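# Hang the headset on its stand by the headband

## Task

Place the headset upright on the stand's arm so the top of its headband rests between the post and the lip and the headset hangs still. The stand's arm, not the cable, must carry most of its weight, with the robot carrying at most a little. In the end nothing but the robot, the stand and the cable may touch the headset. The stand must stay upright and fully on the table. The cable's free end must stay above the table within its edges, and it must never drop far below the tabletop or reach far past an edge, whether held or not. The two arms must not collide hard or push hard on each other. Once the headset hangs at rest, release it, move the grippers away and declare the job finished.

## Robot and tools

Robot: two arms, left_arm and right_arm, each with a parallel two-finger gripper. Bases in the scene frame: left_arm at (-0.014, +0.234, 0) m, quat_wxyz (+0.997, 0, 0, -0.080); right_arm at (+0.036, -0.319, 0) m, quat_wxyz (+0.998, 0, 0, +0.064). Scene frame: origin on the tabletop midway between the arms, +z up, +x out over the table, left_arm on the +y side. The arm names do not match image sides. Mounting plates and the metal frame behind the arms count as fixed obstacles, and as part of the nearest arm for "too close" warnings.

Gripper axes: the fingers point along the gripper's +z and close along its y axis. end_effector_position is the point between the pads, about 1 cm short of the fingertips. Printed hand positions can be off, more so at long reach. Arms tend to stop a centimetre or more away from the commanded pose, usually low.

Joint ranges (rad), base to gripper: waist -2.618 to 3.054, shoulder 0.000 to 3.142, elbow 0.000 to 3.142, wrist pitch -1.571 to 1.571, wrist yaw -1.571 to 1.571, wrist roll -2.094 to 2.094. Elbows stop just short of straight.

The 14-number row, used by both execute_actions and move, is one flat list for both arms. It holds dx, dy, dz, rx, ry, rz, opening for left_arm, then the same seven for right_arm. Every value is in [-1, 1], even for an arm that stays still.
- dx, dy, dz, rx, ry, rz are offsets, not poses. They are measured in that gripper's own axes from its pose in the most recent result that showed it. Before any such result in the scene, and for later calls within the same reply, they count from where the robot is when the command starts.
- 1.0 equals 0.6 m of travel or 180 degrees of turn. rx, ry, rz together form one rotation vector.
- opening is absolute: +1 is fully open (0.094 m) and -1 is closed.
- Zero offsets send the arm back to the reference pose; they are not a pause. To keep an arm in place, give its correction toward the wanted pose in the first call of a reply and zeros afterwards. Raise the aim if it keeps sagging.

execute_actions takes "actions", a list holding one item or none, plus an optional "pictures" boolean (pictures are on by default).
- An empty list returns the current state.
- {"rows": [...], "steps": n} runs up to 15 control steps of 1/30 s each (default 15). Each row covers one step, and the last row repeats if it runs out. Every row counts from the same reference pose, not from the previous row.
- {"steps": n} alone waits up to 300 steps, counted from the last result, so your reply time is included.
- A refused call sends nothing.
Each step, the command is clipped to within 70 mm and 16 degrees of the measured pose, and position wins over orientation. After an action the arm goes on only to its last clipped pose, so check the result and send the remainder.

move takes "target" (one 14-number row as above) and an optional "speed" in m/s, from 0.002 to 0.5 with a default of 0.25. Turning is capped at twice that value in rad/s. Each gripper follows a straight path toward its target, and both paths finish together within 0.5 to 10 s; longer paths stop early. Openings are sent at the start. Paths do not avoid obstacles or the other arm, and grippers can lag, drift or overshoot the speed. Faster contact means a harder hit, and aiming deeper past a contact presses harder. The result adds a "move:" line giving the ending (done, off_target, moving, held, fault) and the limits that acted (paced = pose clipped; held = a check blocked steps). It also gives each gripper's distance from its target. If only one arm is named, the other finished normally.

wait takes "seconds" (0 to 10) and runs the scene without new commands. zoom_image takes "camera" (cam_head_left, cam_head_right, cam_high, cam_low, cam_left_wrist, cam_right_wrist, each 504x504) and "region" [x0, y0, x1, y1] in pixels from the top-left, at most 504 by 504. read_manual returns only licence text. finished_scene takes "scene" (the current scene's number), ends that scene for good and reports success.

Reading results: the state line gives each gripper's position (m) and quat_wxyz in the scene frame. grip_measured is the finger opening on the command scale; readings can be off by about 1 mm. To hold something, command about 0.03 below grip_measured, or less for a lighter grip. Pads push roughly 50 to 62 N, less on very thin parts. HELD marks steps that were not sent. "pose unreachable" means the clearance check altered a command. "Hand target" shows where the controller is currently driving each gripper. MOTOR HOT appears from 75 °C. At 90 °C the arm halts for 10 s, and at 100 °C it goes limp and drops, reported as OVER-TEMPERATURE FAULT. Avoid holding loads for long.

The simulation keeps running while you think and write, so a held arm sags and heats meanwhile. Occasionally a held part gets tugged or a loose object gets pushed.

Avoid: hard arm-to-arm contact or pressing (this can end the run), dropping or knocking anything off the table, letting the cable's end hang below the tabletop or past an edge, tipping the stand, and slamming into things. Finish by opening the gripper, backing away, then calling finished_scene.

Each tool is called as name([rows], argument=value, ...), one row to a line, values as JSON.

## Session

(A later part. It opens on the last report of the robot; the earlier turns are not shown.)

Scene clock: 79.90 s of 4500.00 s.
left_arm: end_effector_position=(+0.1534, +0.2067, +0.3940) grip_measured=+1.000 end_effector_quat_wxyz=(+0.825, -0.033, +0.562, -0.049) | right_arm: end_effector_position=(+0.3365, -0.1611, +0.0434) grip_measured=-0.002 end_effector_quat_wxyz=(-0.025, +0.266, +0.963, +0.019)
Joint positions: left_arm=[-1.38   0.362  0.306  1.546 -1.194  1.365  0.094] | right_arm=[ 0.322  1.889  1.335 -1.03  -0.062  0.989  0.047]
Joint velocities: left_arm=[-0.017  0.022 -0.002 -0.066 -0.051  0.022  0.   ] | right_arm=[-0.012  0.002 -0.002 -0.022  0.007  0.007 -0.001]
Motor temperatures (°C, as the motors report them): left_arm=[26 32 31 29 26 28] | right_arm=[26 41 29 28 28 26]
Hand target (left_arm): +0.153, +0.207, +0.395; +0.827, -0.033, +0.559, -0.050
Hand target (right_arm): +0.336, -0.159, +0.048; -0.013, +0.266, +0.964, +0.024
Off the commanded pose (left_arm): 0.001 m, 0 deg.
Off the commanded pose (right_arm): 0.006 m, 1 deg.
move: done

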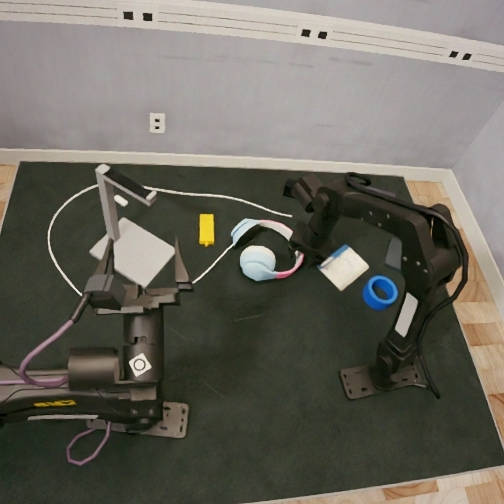

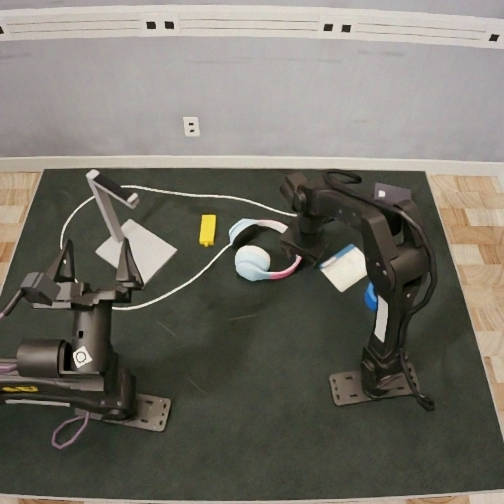

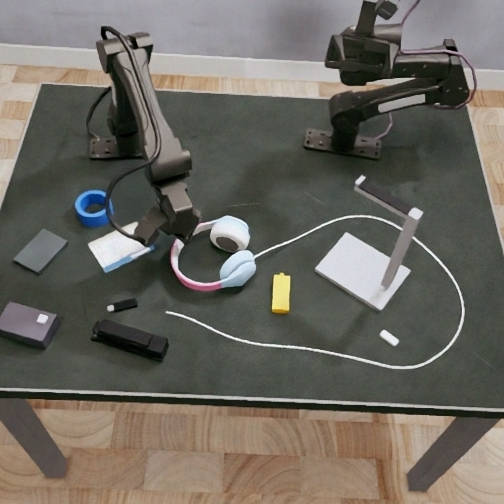

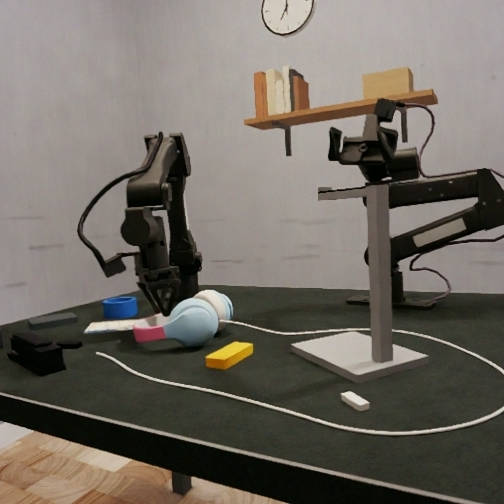

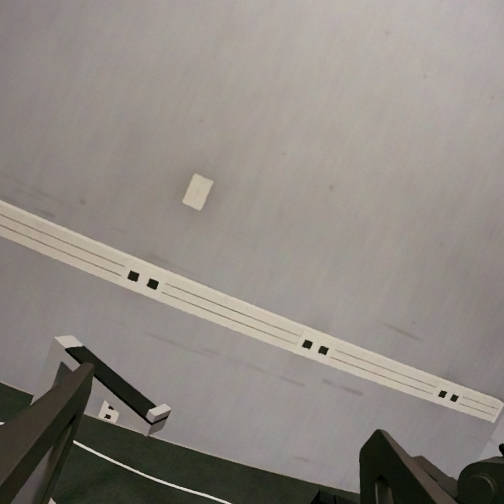

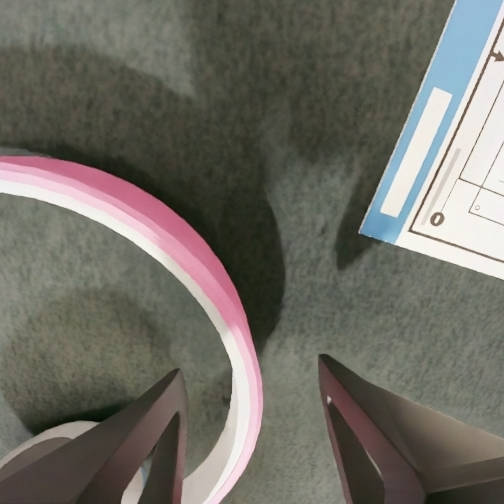

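move(target=[0,0.2,-0.1,0,0,0,1,0,0,0.03,0,0,0,0], speed=0.1)

move(target=[0,0,0,0,0,0,1,0,0,0,0,0,0,-1])

move(target=[0,0,0,0,0,0,1,0,0,-0.33,0,0,0,-1], speed=0.12)

Scene clock: 89.27 s of 4500.00 s.
left_arm: end_effector_position=(+0.1088, +0.3251, +0.3565) grip_measured=+1.000 end_effector_quat_wxyz=(+0.866, -0.234, +0.430, +0.102) | right_arm: end_effector_position=(+0.3393, -0.1598, +0.0357) grip_measured=-0.002 end_effector_quat_wxyz=(-0.017, +0.267, +0.963, +0.027)
Joint positions: left_arm=[-0.813  0.014  0.058  1.554 -1.023  1.223  0.094] | right_arm=[ 0.322  1.889  1.303 -0.974 -0.062  0.991  0.047]
Joint velocities: left_arm=[-0.017 -0.002  0.007 -0.051 -0.037 -0.022  0.   ] | right_arm=[ 0.002 -0.012  0.002 -0.007  0.007 -0.007  0.   ]
Motor temperatures (°C, as the motors report them): left_arm=[26 32 31 29 26 28] | right_arm=[26 41 29 28 28 26]
Hand target (left_arm): +0.105, +0.326, +0.358; +0.872, -0.234, +0.417, +0.103
Hand target (right_arm): +0.336, -0.160, +0.026; -0.025, +0.266, +0.963, +0.019
Off the commanded pose (left_arm): 0.006 m, 33 deg; orientation clipped at the last step of the last action.
Off the commanded pose (right_arm): 0.011 m, 1 deg.
joint sent to its limit (left arm) — the command would take joint 2 (shoulder) past its lower limit and joint 4 (wrist pitch) past its upper limit, so those joints were sent only as far as their limits.
After step 90, 4.17 s passed at rest.
move: off_target (left_arm, right_arm); limits=paced

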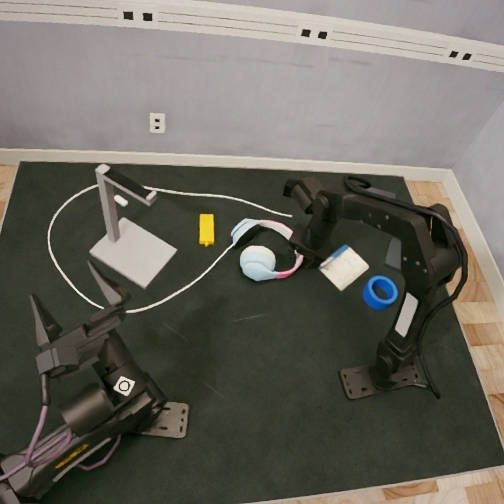

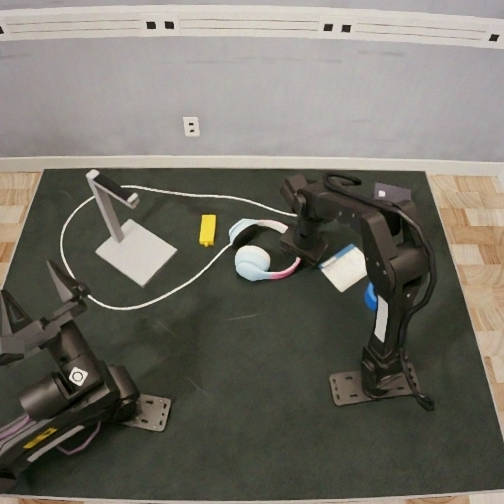

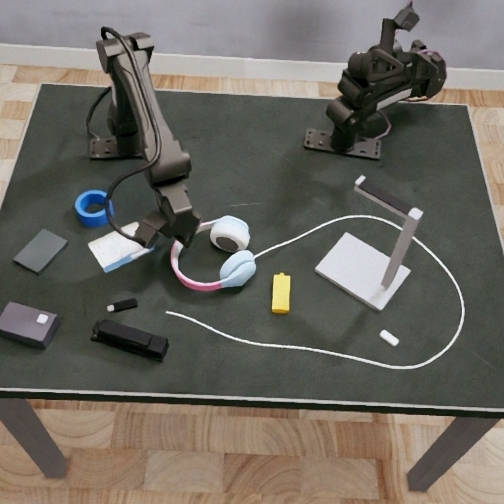

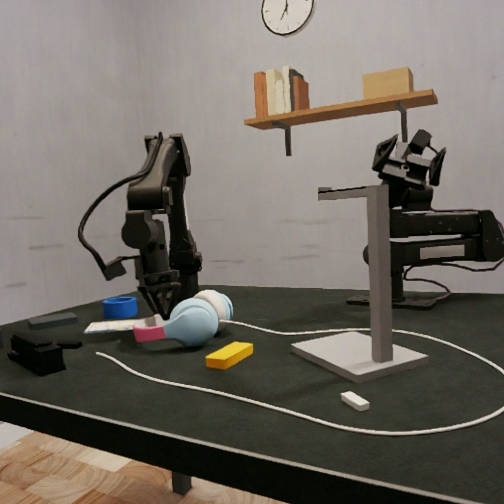

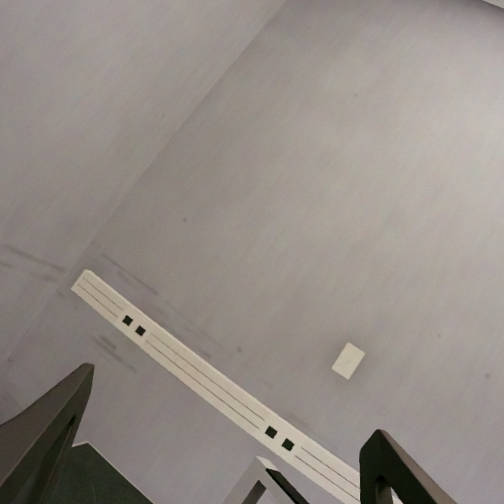

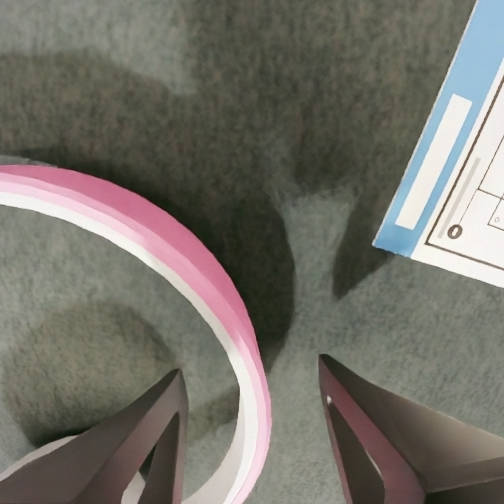

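Scene clock: 89.77 s of 4500.00 s.
left_arm: end_effector_position=(+0.1092, +0.3253, +0.3558) grip_measured=+1.000 end_effector_quat_wxyz=(+0.865, -0.235, +0.432, +0.101) | right_arm: end_effector_position=(+0.3401, -0.1581, +0.0358) grip_measured=-0.823 end_effector_quat_wxyz=(-0.016, +0.265, +0.964, +0.031)
Joint positions: left_arm=[-0.813  0.014  0.058  1.554 -1.027  1.222  0.094] | right_arm=[ 0.322  1.889  1.303 -0.968 -0.068  0.988  0.008]
Joint velocities: left_arm=[ 0.017 -0.007  0.002  0.051 -0.037 -0.007  0.   ] | right_arm=[-0.002 -0.017  0.017 -0.022 -0.051  0.007 -0.002]
Motor temperatures (°C, as the motors report them): left_arm=[26 32 31 29 26 28] | right_arm=[26 40 29 28 28 26]
Hand target (left_arm): +0.109, +0.325, +0.356; +0.866, -0.234, +0.430, +0.102
Hand target (right_arm): +0.339, -0.160, +0.036; -0.017, +0.267, +0.963, +0.027
Off the commanded pose (left_arm): 0.001 m, 0 deg.
Off the commanded pose (right_arm): 0.002 m, 1 deg.
move: done

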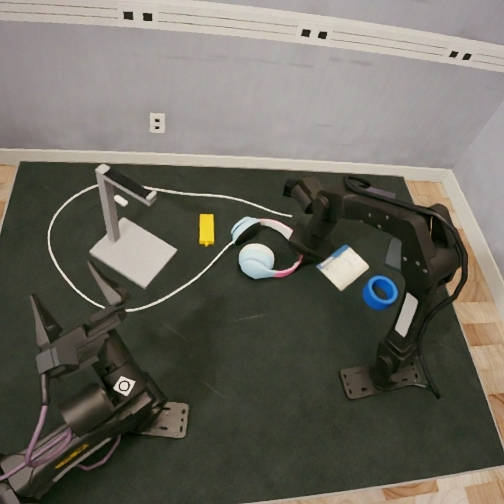

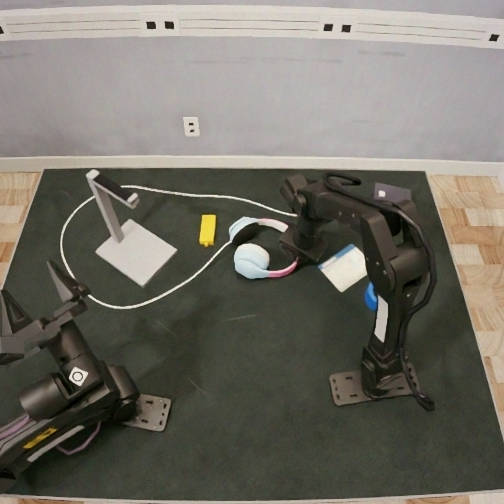

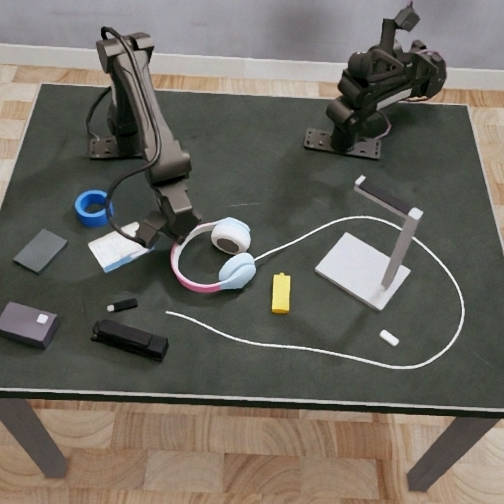

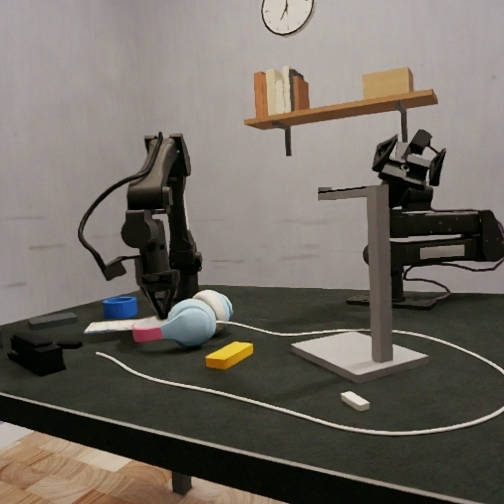

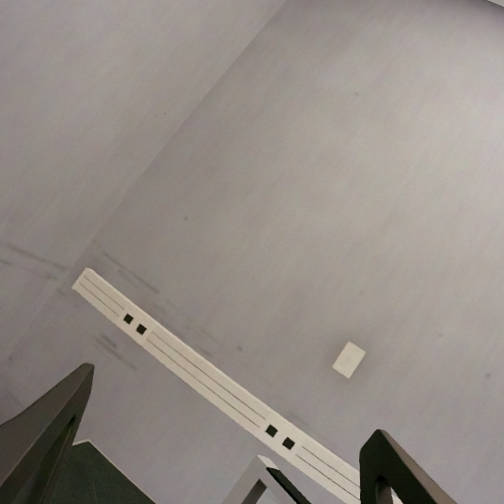

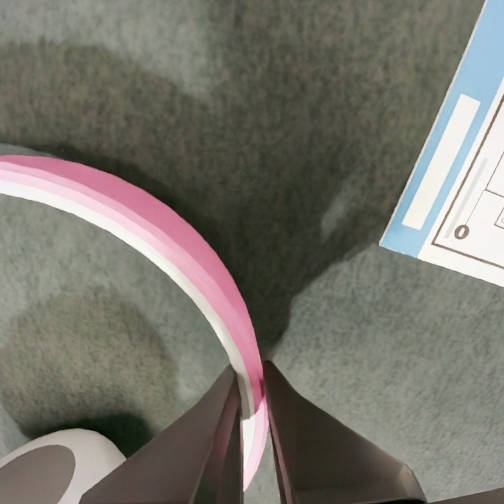

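Scene clock: 91.83 s of 4500.00 s.
left_arm: end_effector_position=(+0.1095, +0.3255, +0.3552) grip_measured=+1.000 end_effector_quat_wxyz=(+0.864, -0.236, +0.433, +0.101) | right_arm: end_effector_position=(+0.3392, -0.1737, +0.2170) grip_measured=-0.823 end_effector_quat_wxyz=(+0.020, +0.268, +0.962, +0.053)
Joint positions: left_arm=[-0.813  0.014  0.058  1.554 -1.031  1.221  0.094] | right_arm=[ 0.288  1.781  1.894 -1.586 -0.056  0.961  0.008]
Joint velocities: left_arm=[-0.007  0.007 -0.017  0.037 -0.051  0.022  0.   ] | right_arm=[-0.007 -0.002 -0.002 -0.022  0.022  0.022 -0.001]
Motor temperatures (°C, as the motors report them): left_arm=[26 32 31 29 26 28] | right_arm=[26 41 30 27 28 26]
Hand target (left_arm): +0.109, +0.325, +0.356; +0.865, -0.235, +0.432, +0.102
Hand target (right_arm): +0.340, -0.174, +0.232; +0.035, +0.267, +0.960, +0.073
Off the commanded pose (left_arm): 0.001 m, 0 deg.
Off the commanded pose (right_arm): 0.017 m, 5 deg.
joint sent to its limit (right arm) — the command would take joint 4 (wrist pitch) past its lower limit, so that joint was sent only as far as its limit.
move: off_target (right_arm)

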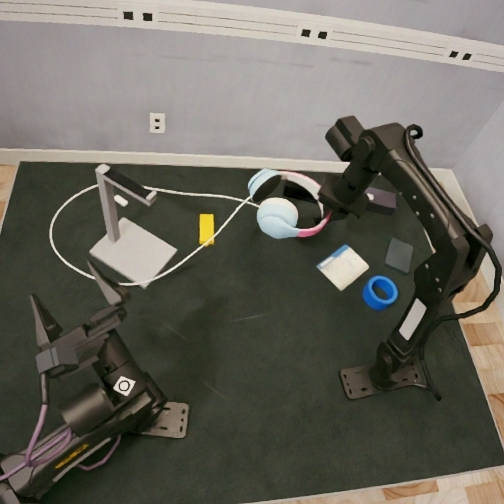

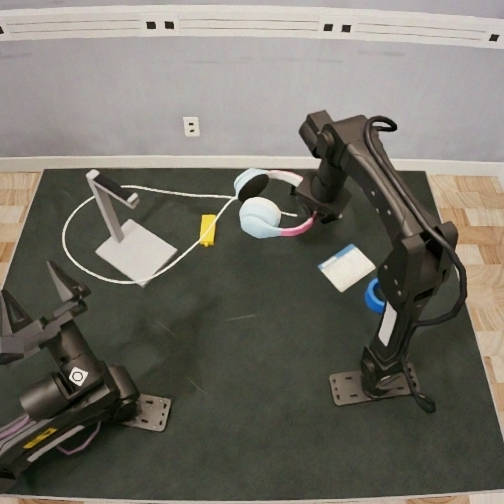

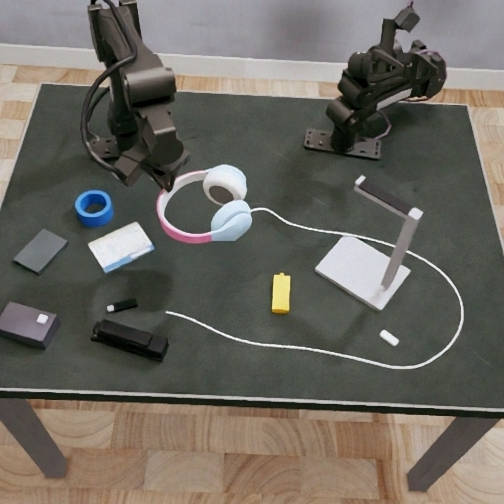

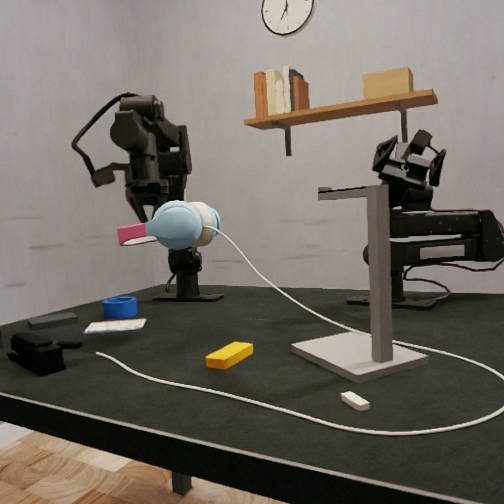

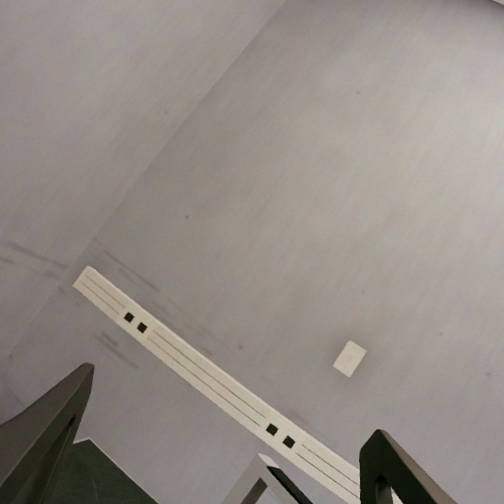

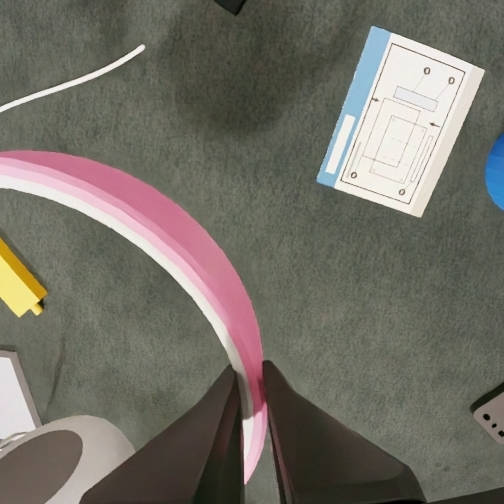

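move(target=[0,0,0,0,0,0,1,0.19,0.187,-0.2,-0.214,-0.557,-0.545,-1], speed=0.2)

Scene clock: 118.37 s of 4500.00 s.
left_arm: end_effector_position=(+0.1099, +0.3257, +0.3544) grip_measured=+1.000 end_effector_quat_wxyz=(+0.863, -0.237, +0.435, +0.100) | right_arm: end_effector_position=(+0.2914, -0.0277, +0.3301) grip_measured=-0.824 end_effector_quat_wxyz=(+0.720, -0.527, +0.447, +0.064)
Joint positions: left_arm=[-0.813  0.014  0.058  1.554 -1.036  1.22   0.094] | right_arm=[ 0.632  1.058  0.699  0.404 -0.196 -0.769  0.008]
Joint velocities: left_arm=[-0.022  0.012  0.002  0.051  0.022 -0.022  0.   ] | right_arm=[-0.002  0.007  0.002 -0.022  0.022 -0.066 -0.001]
Motor temperatures (°C, as the motors report them): left_arm=[26 32 31 29 26 28] | right_arm=[26 39 32 29 28 26]
Hand target (left_arm): +0.110, +0.325, +0.355; +0.864, -0.236, +0.433, +0.101
Hand target (right_arm): +0.294, -0.030, +0.346; +0.741, -0.509, +0.433, +0.065
Off the commanded pose (left_arm): 0.001 m, 0 deg.
Off the commanded pose (right_arm): 0.018 m, 4 deg.
After step 90, 16.57 s passed at rest.
move: off_target (right_arm)

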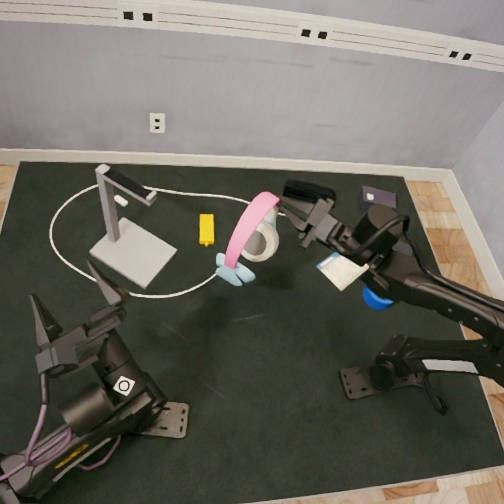

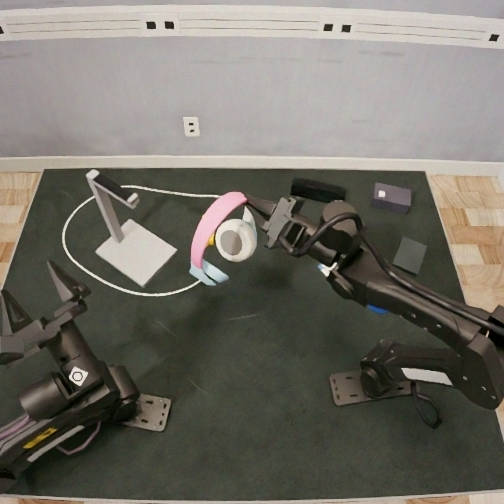

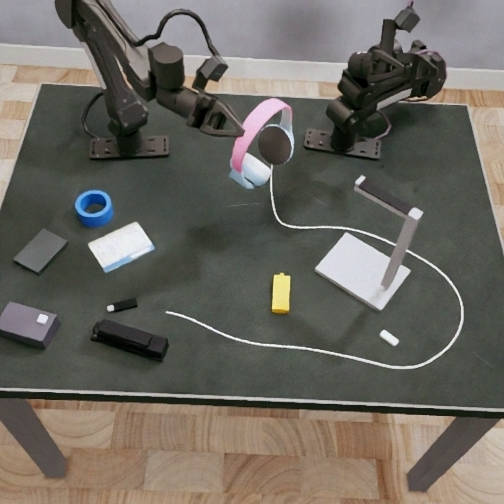

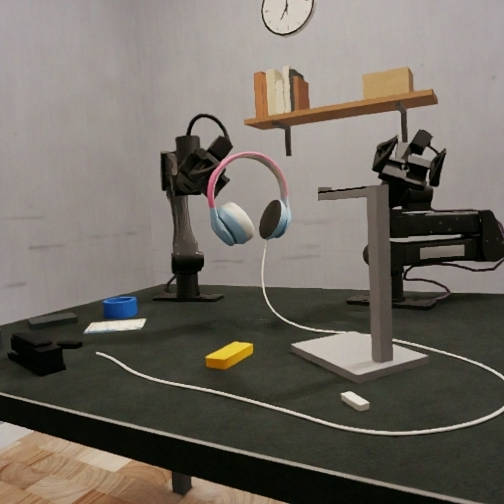

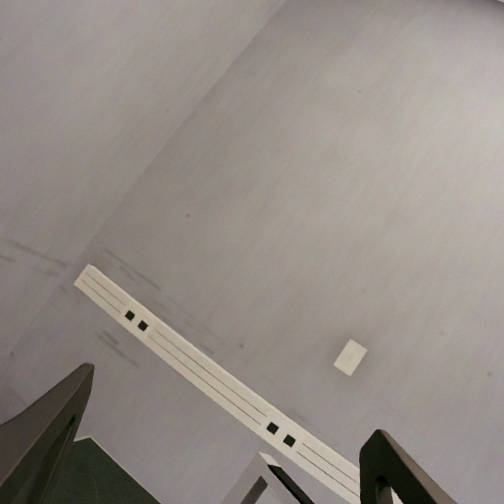

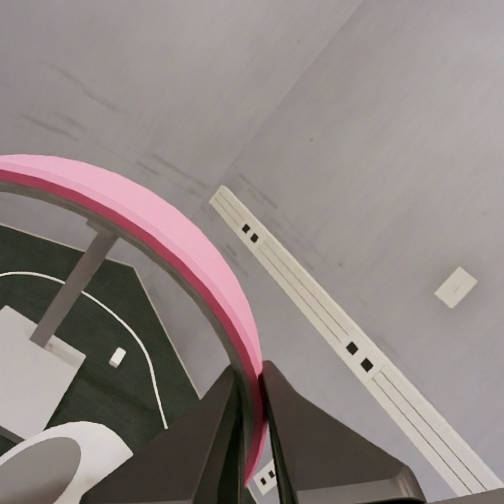

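move(target=[0,0,0,0,0,0,1,0,0,0.27,0,0,0,-1], speed=0.12)

Scene clock: 125.53 s of 4500.00 s.
left_arm: end_effector_position=(+0.1102, +0.3259, +0.3537) grip_measured=+1.000 end_effector_quat_wxyz=(+0.862, -0.238, +0.437, +0.100) | right_arm: end_effector_position=(+0.3850, +0.0994, +0.3092) grip_measured=-0.825 end_effector_quat_wxyz=(+0.691, -0.549, +0.466, +0.059)
Joint positions: left_arm=[-0.813  0.014  0.058  1.554 -1.041  1.219  0.094] | right_arm=[ 0.71   1.695  1.207  0.45  -0.114 -0.786  0.008]
Joint velocities: left_arm=[ 0.012 -0.012  0.017  0.007 -0.022  0.007  0.   ] | right_arm=[-0.007 -0.002  0.002 -0.007  0.037 -0.037  0.002]
Motor temperatures (°C, as the motors report them): left_arm=[26 32 31 29 26 28] | right_arm=[26 37 33 32 28 26]
Hand target (left_arm): +0.110, +0.326, +0.354; +0.863, -0.237, +0.435, +0.100
Hand target (right_arm): +0.383, +0.104, +0.339; +0.719, -0.528, +0.447, +0.064
Off the commanded pose (left_arm): 0.001 m, 0 deg.
Off the commanded pose (right_arm): 0.029 m, 5 deg.
After step 90, 2.47 s passed at rest.
move: off_target (right_arm)

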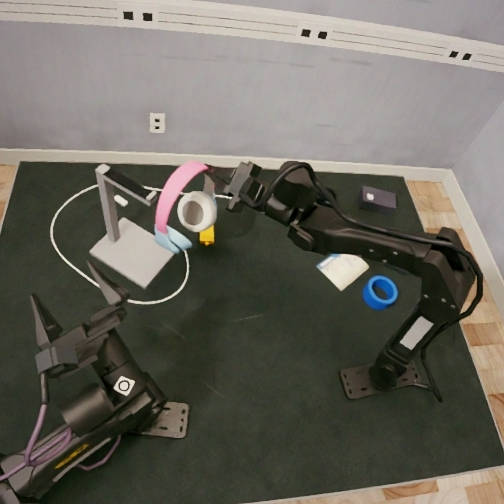

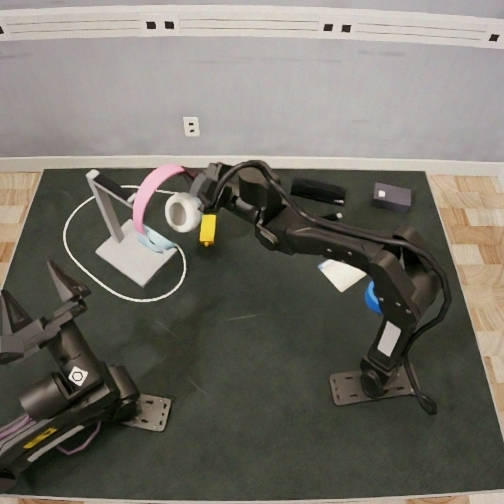

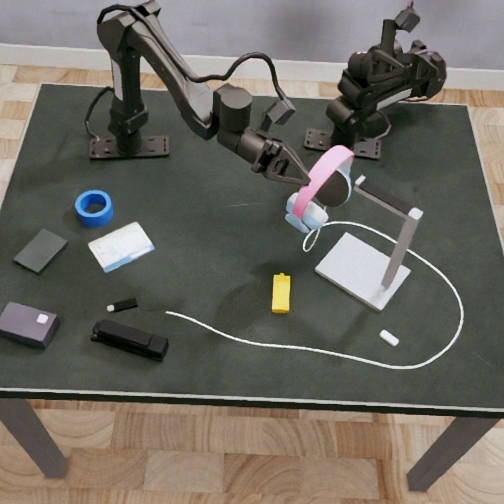

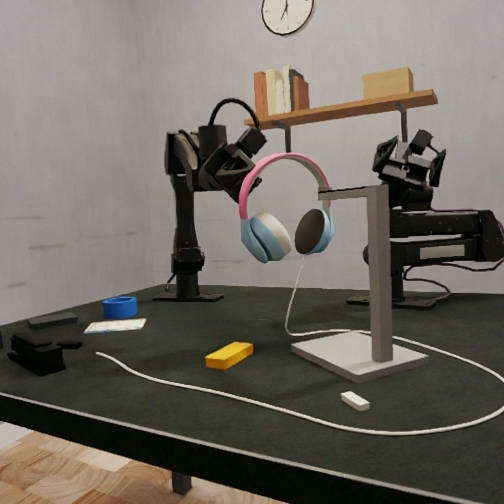

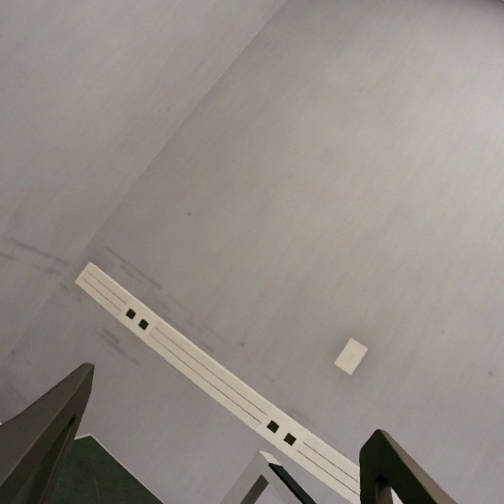

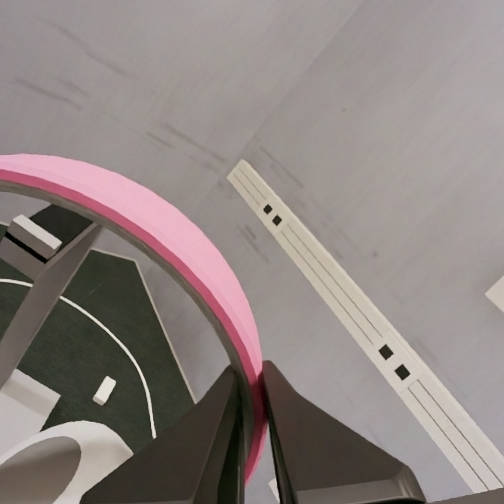

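move(target=[0,0,0,0,0,0,1,-0.06,0.012,0.07,0,0,0,-1], speed=0.06)

Scene clock: 133.70 s of 4500.00 s.
left_arm: end_effector_position=(+0.1106, +0.3262, +0.3530) grip_measured=+1.000 end_effector_quat_wxyz=(+0.861, -0.239, +0.438, +0.099) | right_arm: end_effector_position=(+0.3853, +0.1461, +0.3029) grip_measured=-0.825 end_effector_quat_wxyz=(+0.667, -0.569, +0.479, +0.051)
Joint positions: left_arm=[-0.813  0.014  0.058  1.554 -1.045  1.218  0.094] | right_arm=[ 0.788  1.825  1.406  0.313 -0.031 -0.797  0.008]
Joint velocities: left_arm=[ 0.002 -0.012  0.002 -0.051  0.037 -0.022  0.   ] | right_arm=[-0.012 -0.017  0.007 -0.037  0.022 -0.037 -0.   ]
Motor temperatures (°C, as the motors report them): left_arm=[26 32 31 29 26 28] | right_arm=[26 38 34 33 28 26]
Hand target (left_arm): +0.110, +0.326, +0.354; +0.862, -0.238, +0.437, +0.100
Hand target (right_arm): +0.384, +0.150, +0.329; +0.691, -0.549, +0.466, +0.058
Off the commanded pose (left_arm): 0.001 m, 0 deg.
Off the commanded pose (right_arm): 0.026 m, 4 deg.
After step 90, 3.80 s passed at rest.
move: off_target (right_arm)

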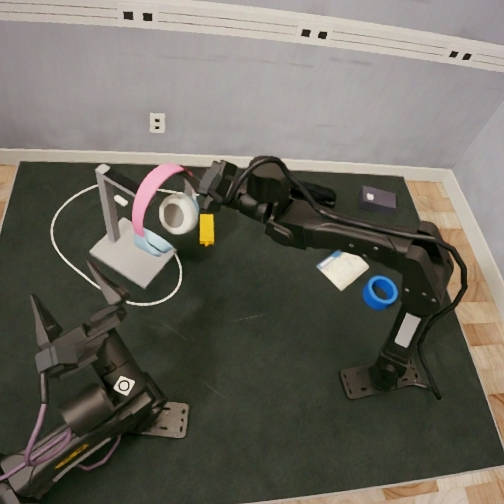

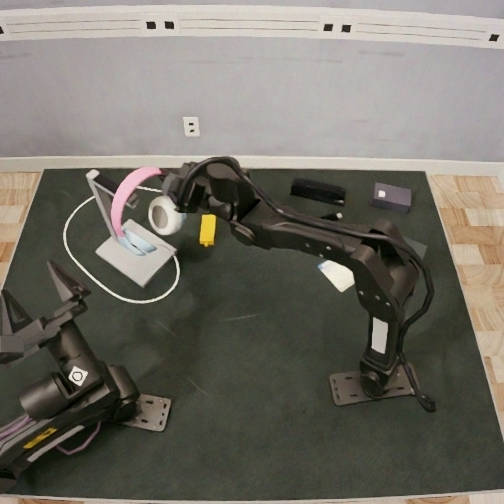

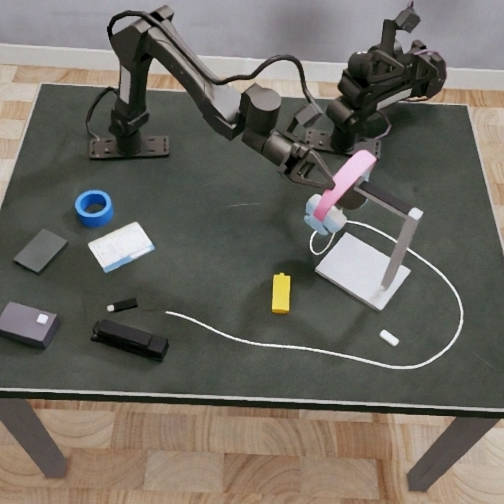

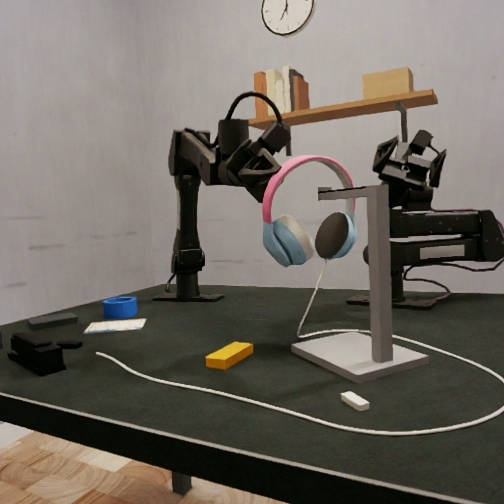

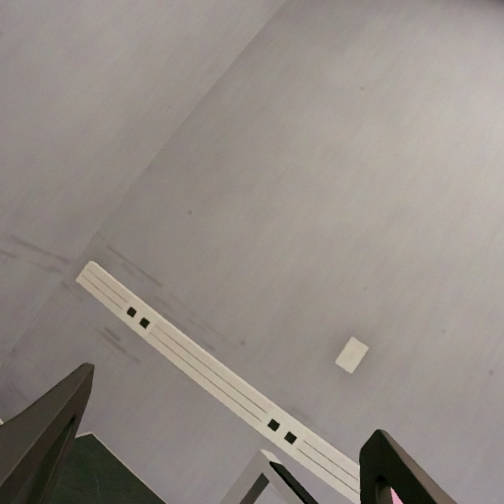

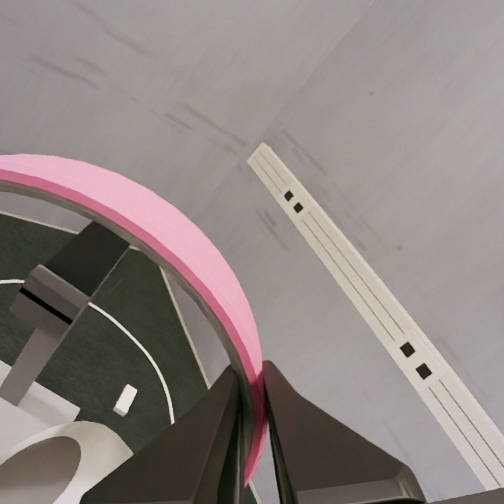

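Advance ~9 cm, correcting pitch upward.

move(target=[0,0,0,0,0,0,1,-0.045,-0.025,0.15,0.03,-0.03,0,-1], speed=0.06)

Scene clock: 140.30 s of 4500.00 s.
left_arm: end_effector_position=(+0.1110, +0.3264, +0.3523) grip_measured=+1.000 end_effector_quat_wxyz=(+0.860, -0.240, +0.440, +0.099) | right_arm: end_effector_position=(+0.4348, +0.2207, +0.2914) grip_measured=-0.825 end_effector_quat_wxyz=(+0.685, -0.558, +0.467, +0.047)
Joint positions: left_arm=[-0.813  0.014  0.058  1.554 -1.05   1.217  0.094] | right_arm=[ 0.802  2.186  1.834  0.294 -0.012 -0.807  0.008]
Joint velocities: left_arm=[-0.002 -0.007  0.002  0.007  0.037  0.007  0.   ] | right_arm=[-0.012 -0.012  0.002 -0.007  0.007 -0.037 -0.001]
Motor temperatures (°C, as the motors report them): left_arm=[26 32 31 29 26 28] | right_arm=[26 40 35 34 28 26]
Hand target (left_arm): +0.111, +0.326, +0.353; +0.861, -0.239, +0.438, +0.099
Hand target (right_arm): +0.430, +0.224, +0.324; +0.714, -0.534, +0.450, +0.056
Off the commanded pose (left_arm): 0.001 m, 0 deg.
Off the commanded pose (right_arm): 0.032 m, 5 deg.
After step 90, 1.67 s passed at rest.
move: off_target (right_arm)

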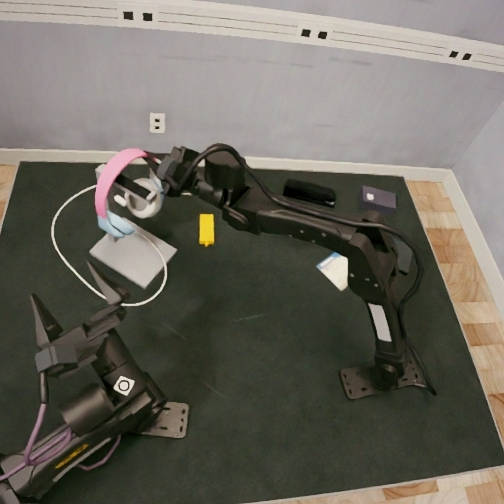

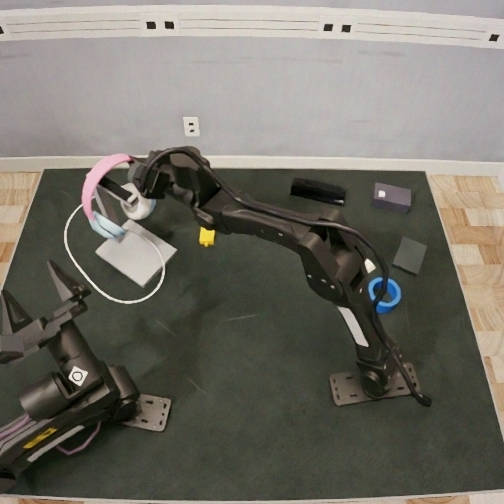

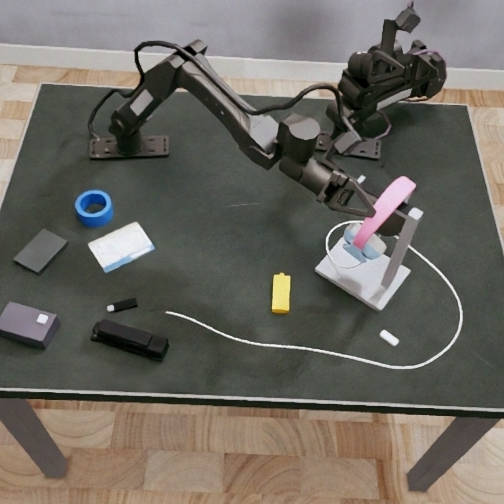

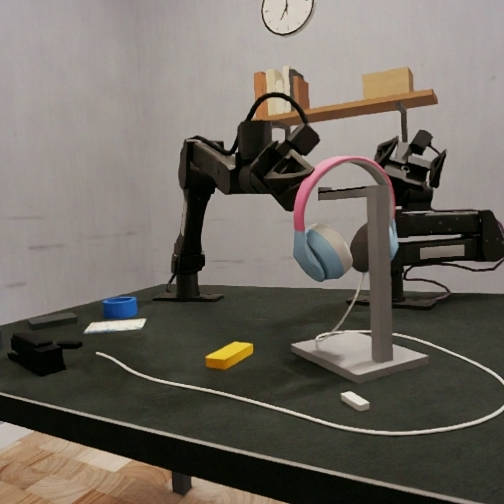

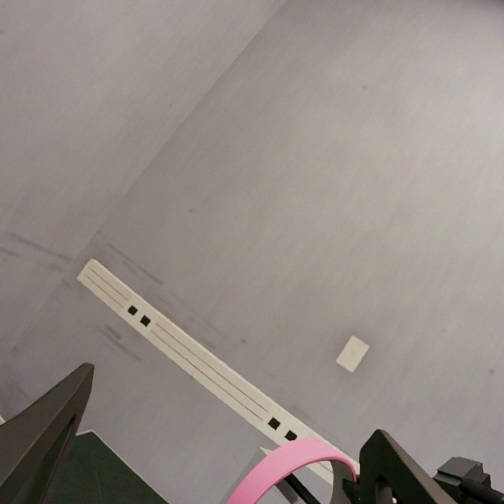

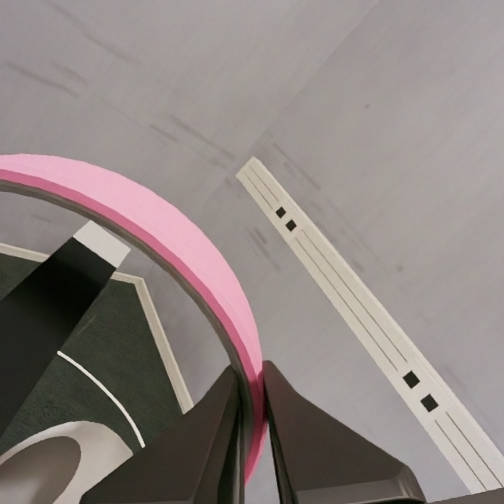

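move(target=[0,0,0,0,0,0,1,0,0.005,-0.025,0,0,0,-1], speed=0.03)

Scene clock: 146.13 s of 4500.00 s.
left_arm: end_effector_position=(+0.1113, +0.3266, +0.3515) grip_measured=+1.000 end_effector_quat_wxyz=(+0.858, -0.241, +0.442, +0.098) | right_arm: end_effector_position=(+0.4293, +0.2129, +0.2586) grip_measured=-0.825 end_effector_quat_wxyz=(+0.659, -0.577, +0.480, +0.043)
Joint positions: left_arm=[-0.813  0.014  0.058  1.554 -1.055  1.216  0.094] | right_arm=[ 0.802  2.163  1.734  0.302 -0.011 -0.814  0.008]
Joint velocities: left_arm=[-0.022  0.012 -0.007  0.007  0.007  0.007  0.   ] | right_arm=[-0.012 -0.012 -0.027 -0.007 -0.037  0.007 -0.001]
Motor temperatures (°C, as the motors report them): left_arm=[26 32 31 29 26 28] | right_arm=[26 42 36 35 28 26]
Hand target (left_arm): +0.111, +0.326, +0.352; +0.860, -0.240, +0.440, +0.099
Hand target (right_arm): +0.424, +0.210, +0.289; +0.684, -0.559, +0.467, +0.047
Off the commanded pose (left_arm): 0.001 m, 0 deg.
Off the commanded pose (right_arm): 0.032 m, 4 deg.
After step 90, 2.07 s passed at rest.
move: off_target (right_arm)

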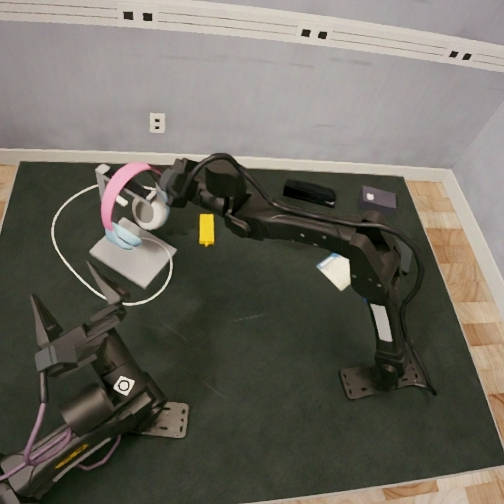

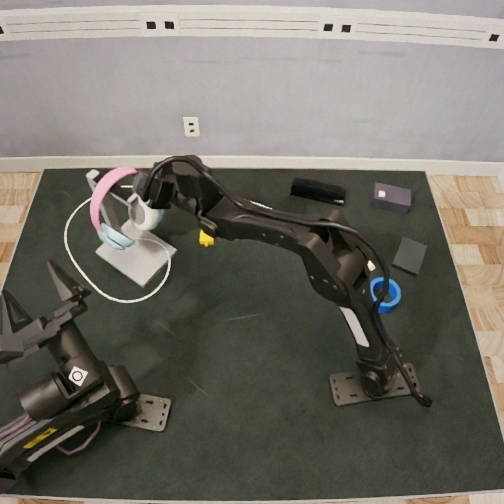

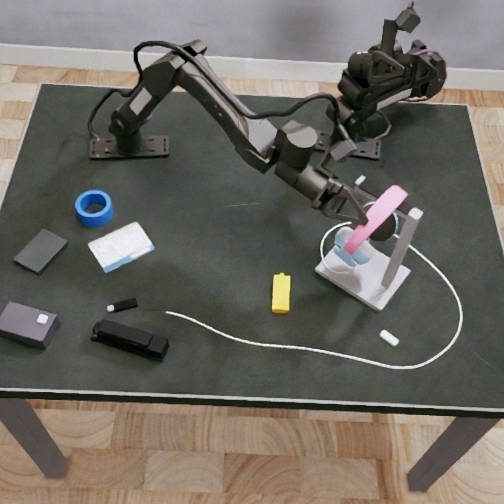

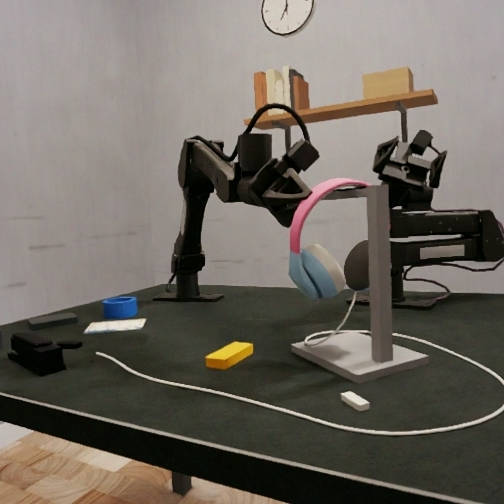

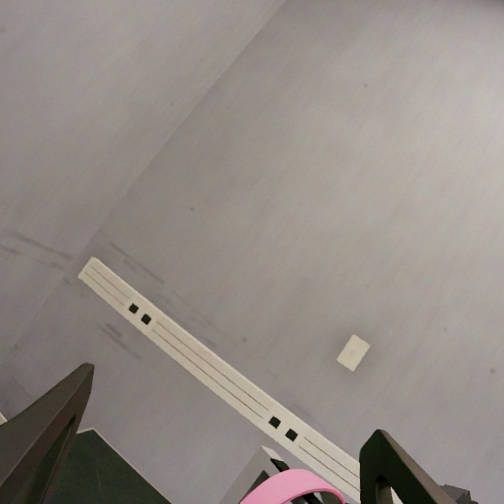

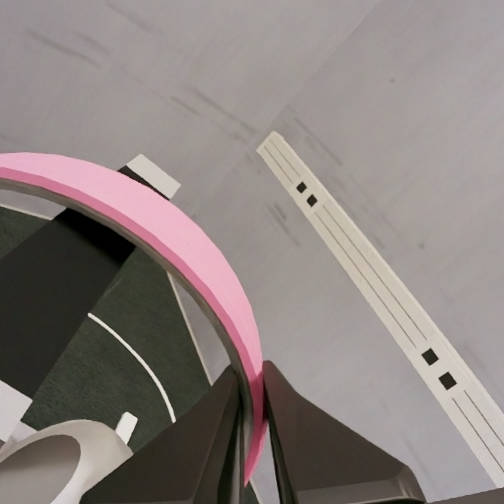

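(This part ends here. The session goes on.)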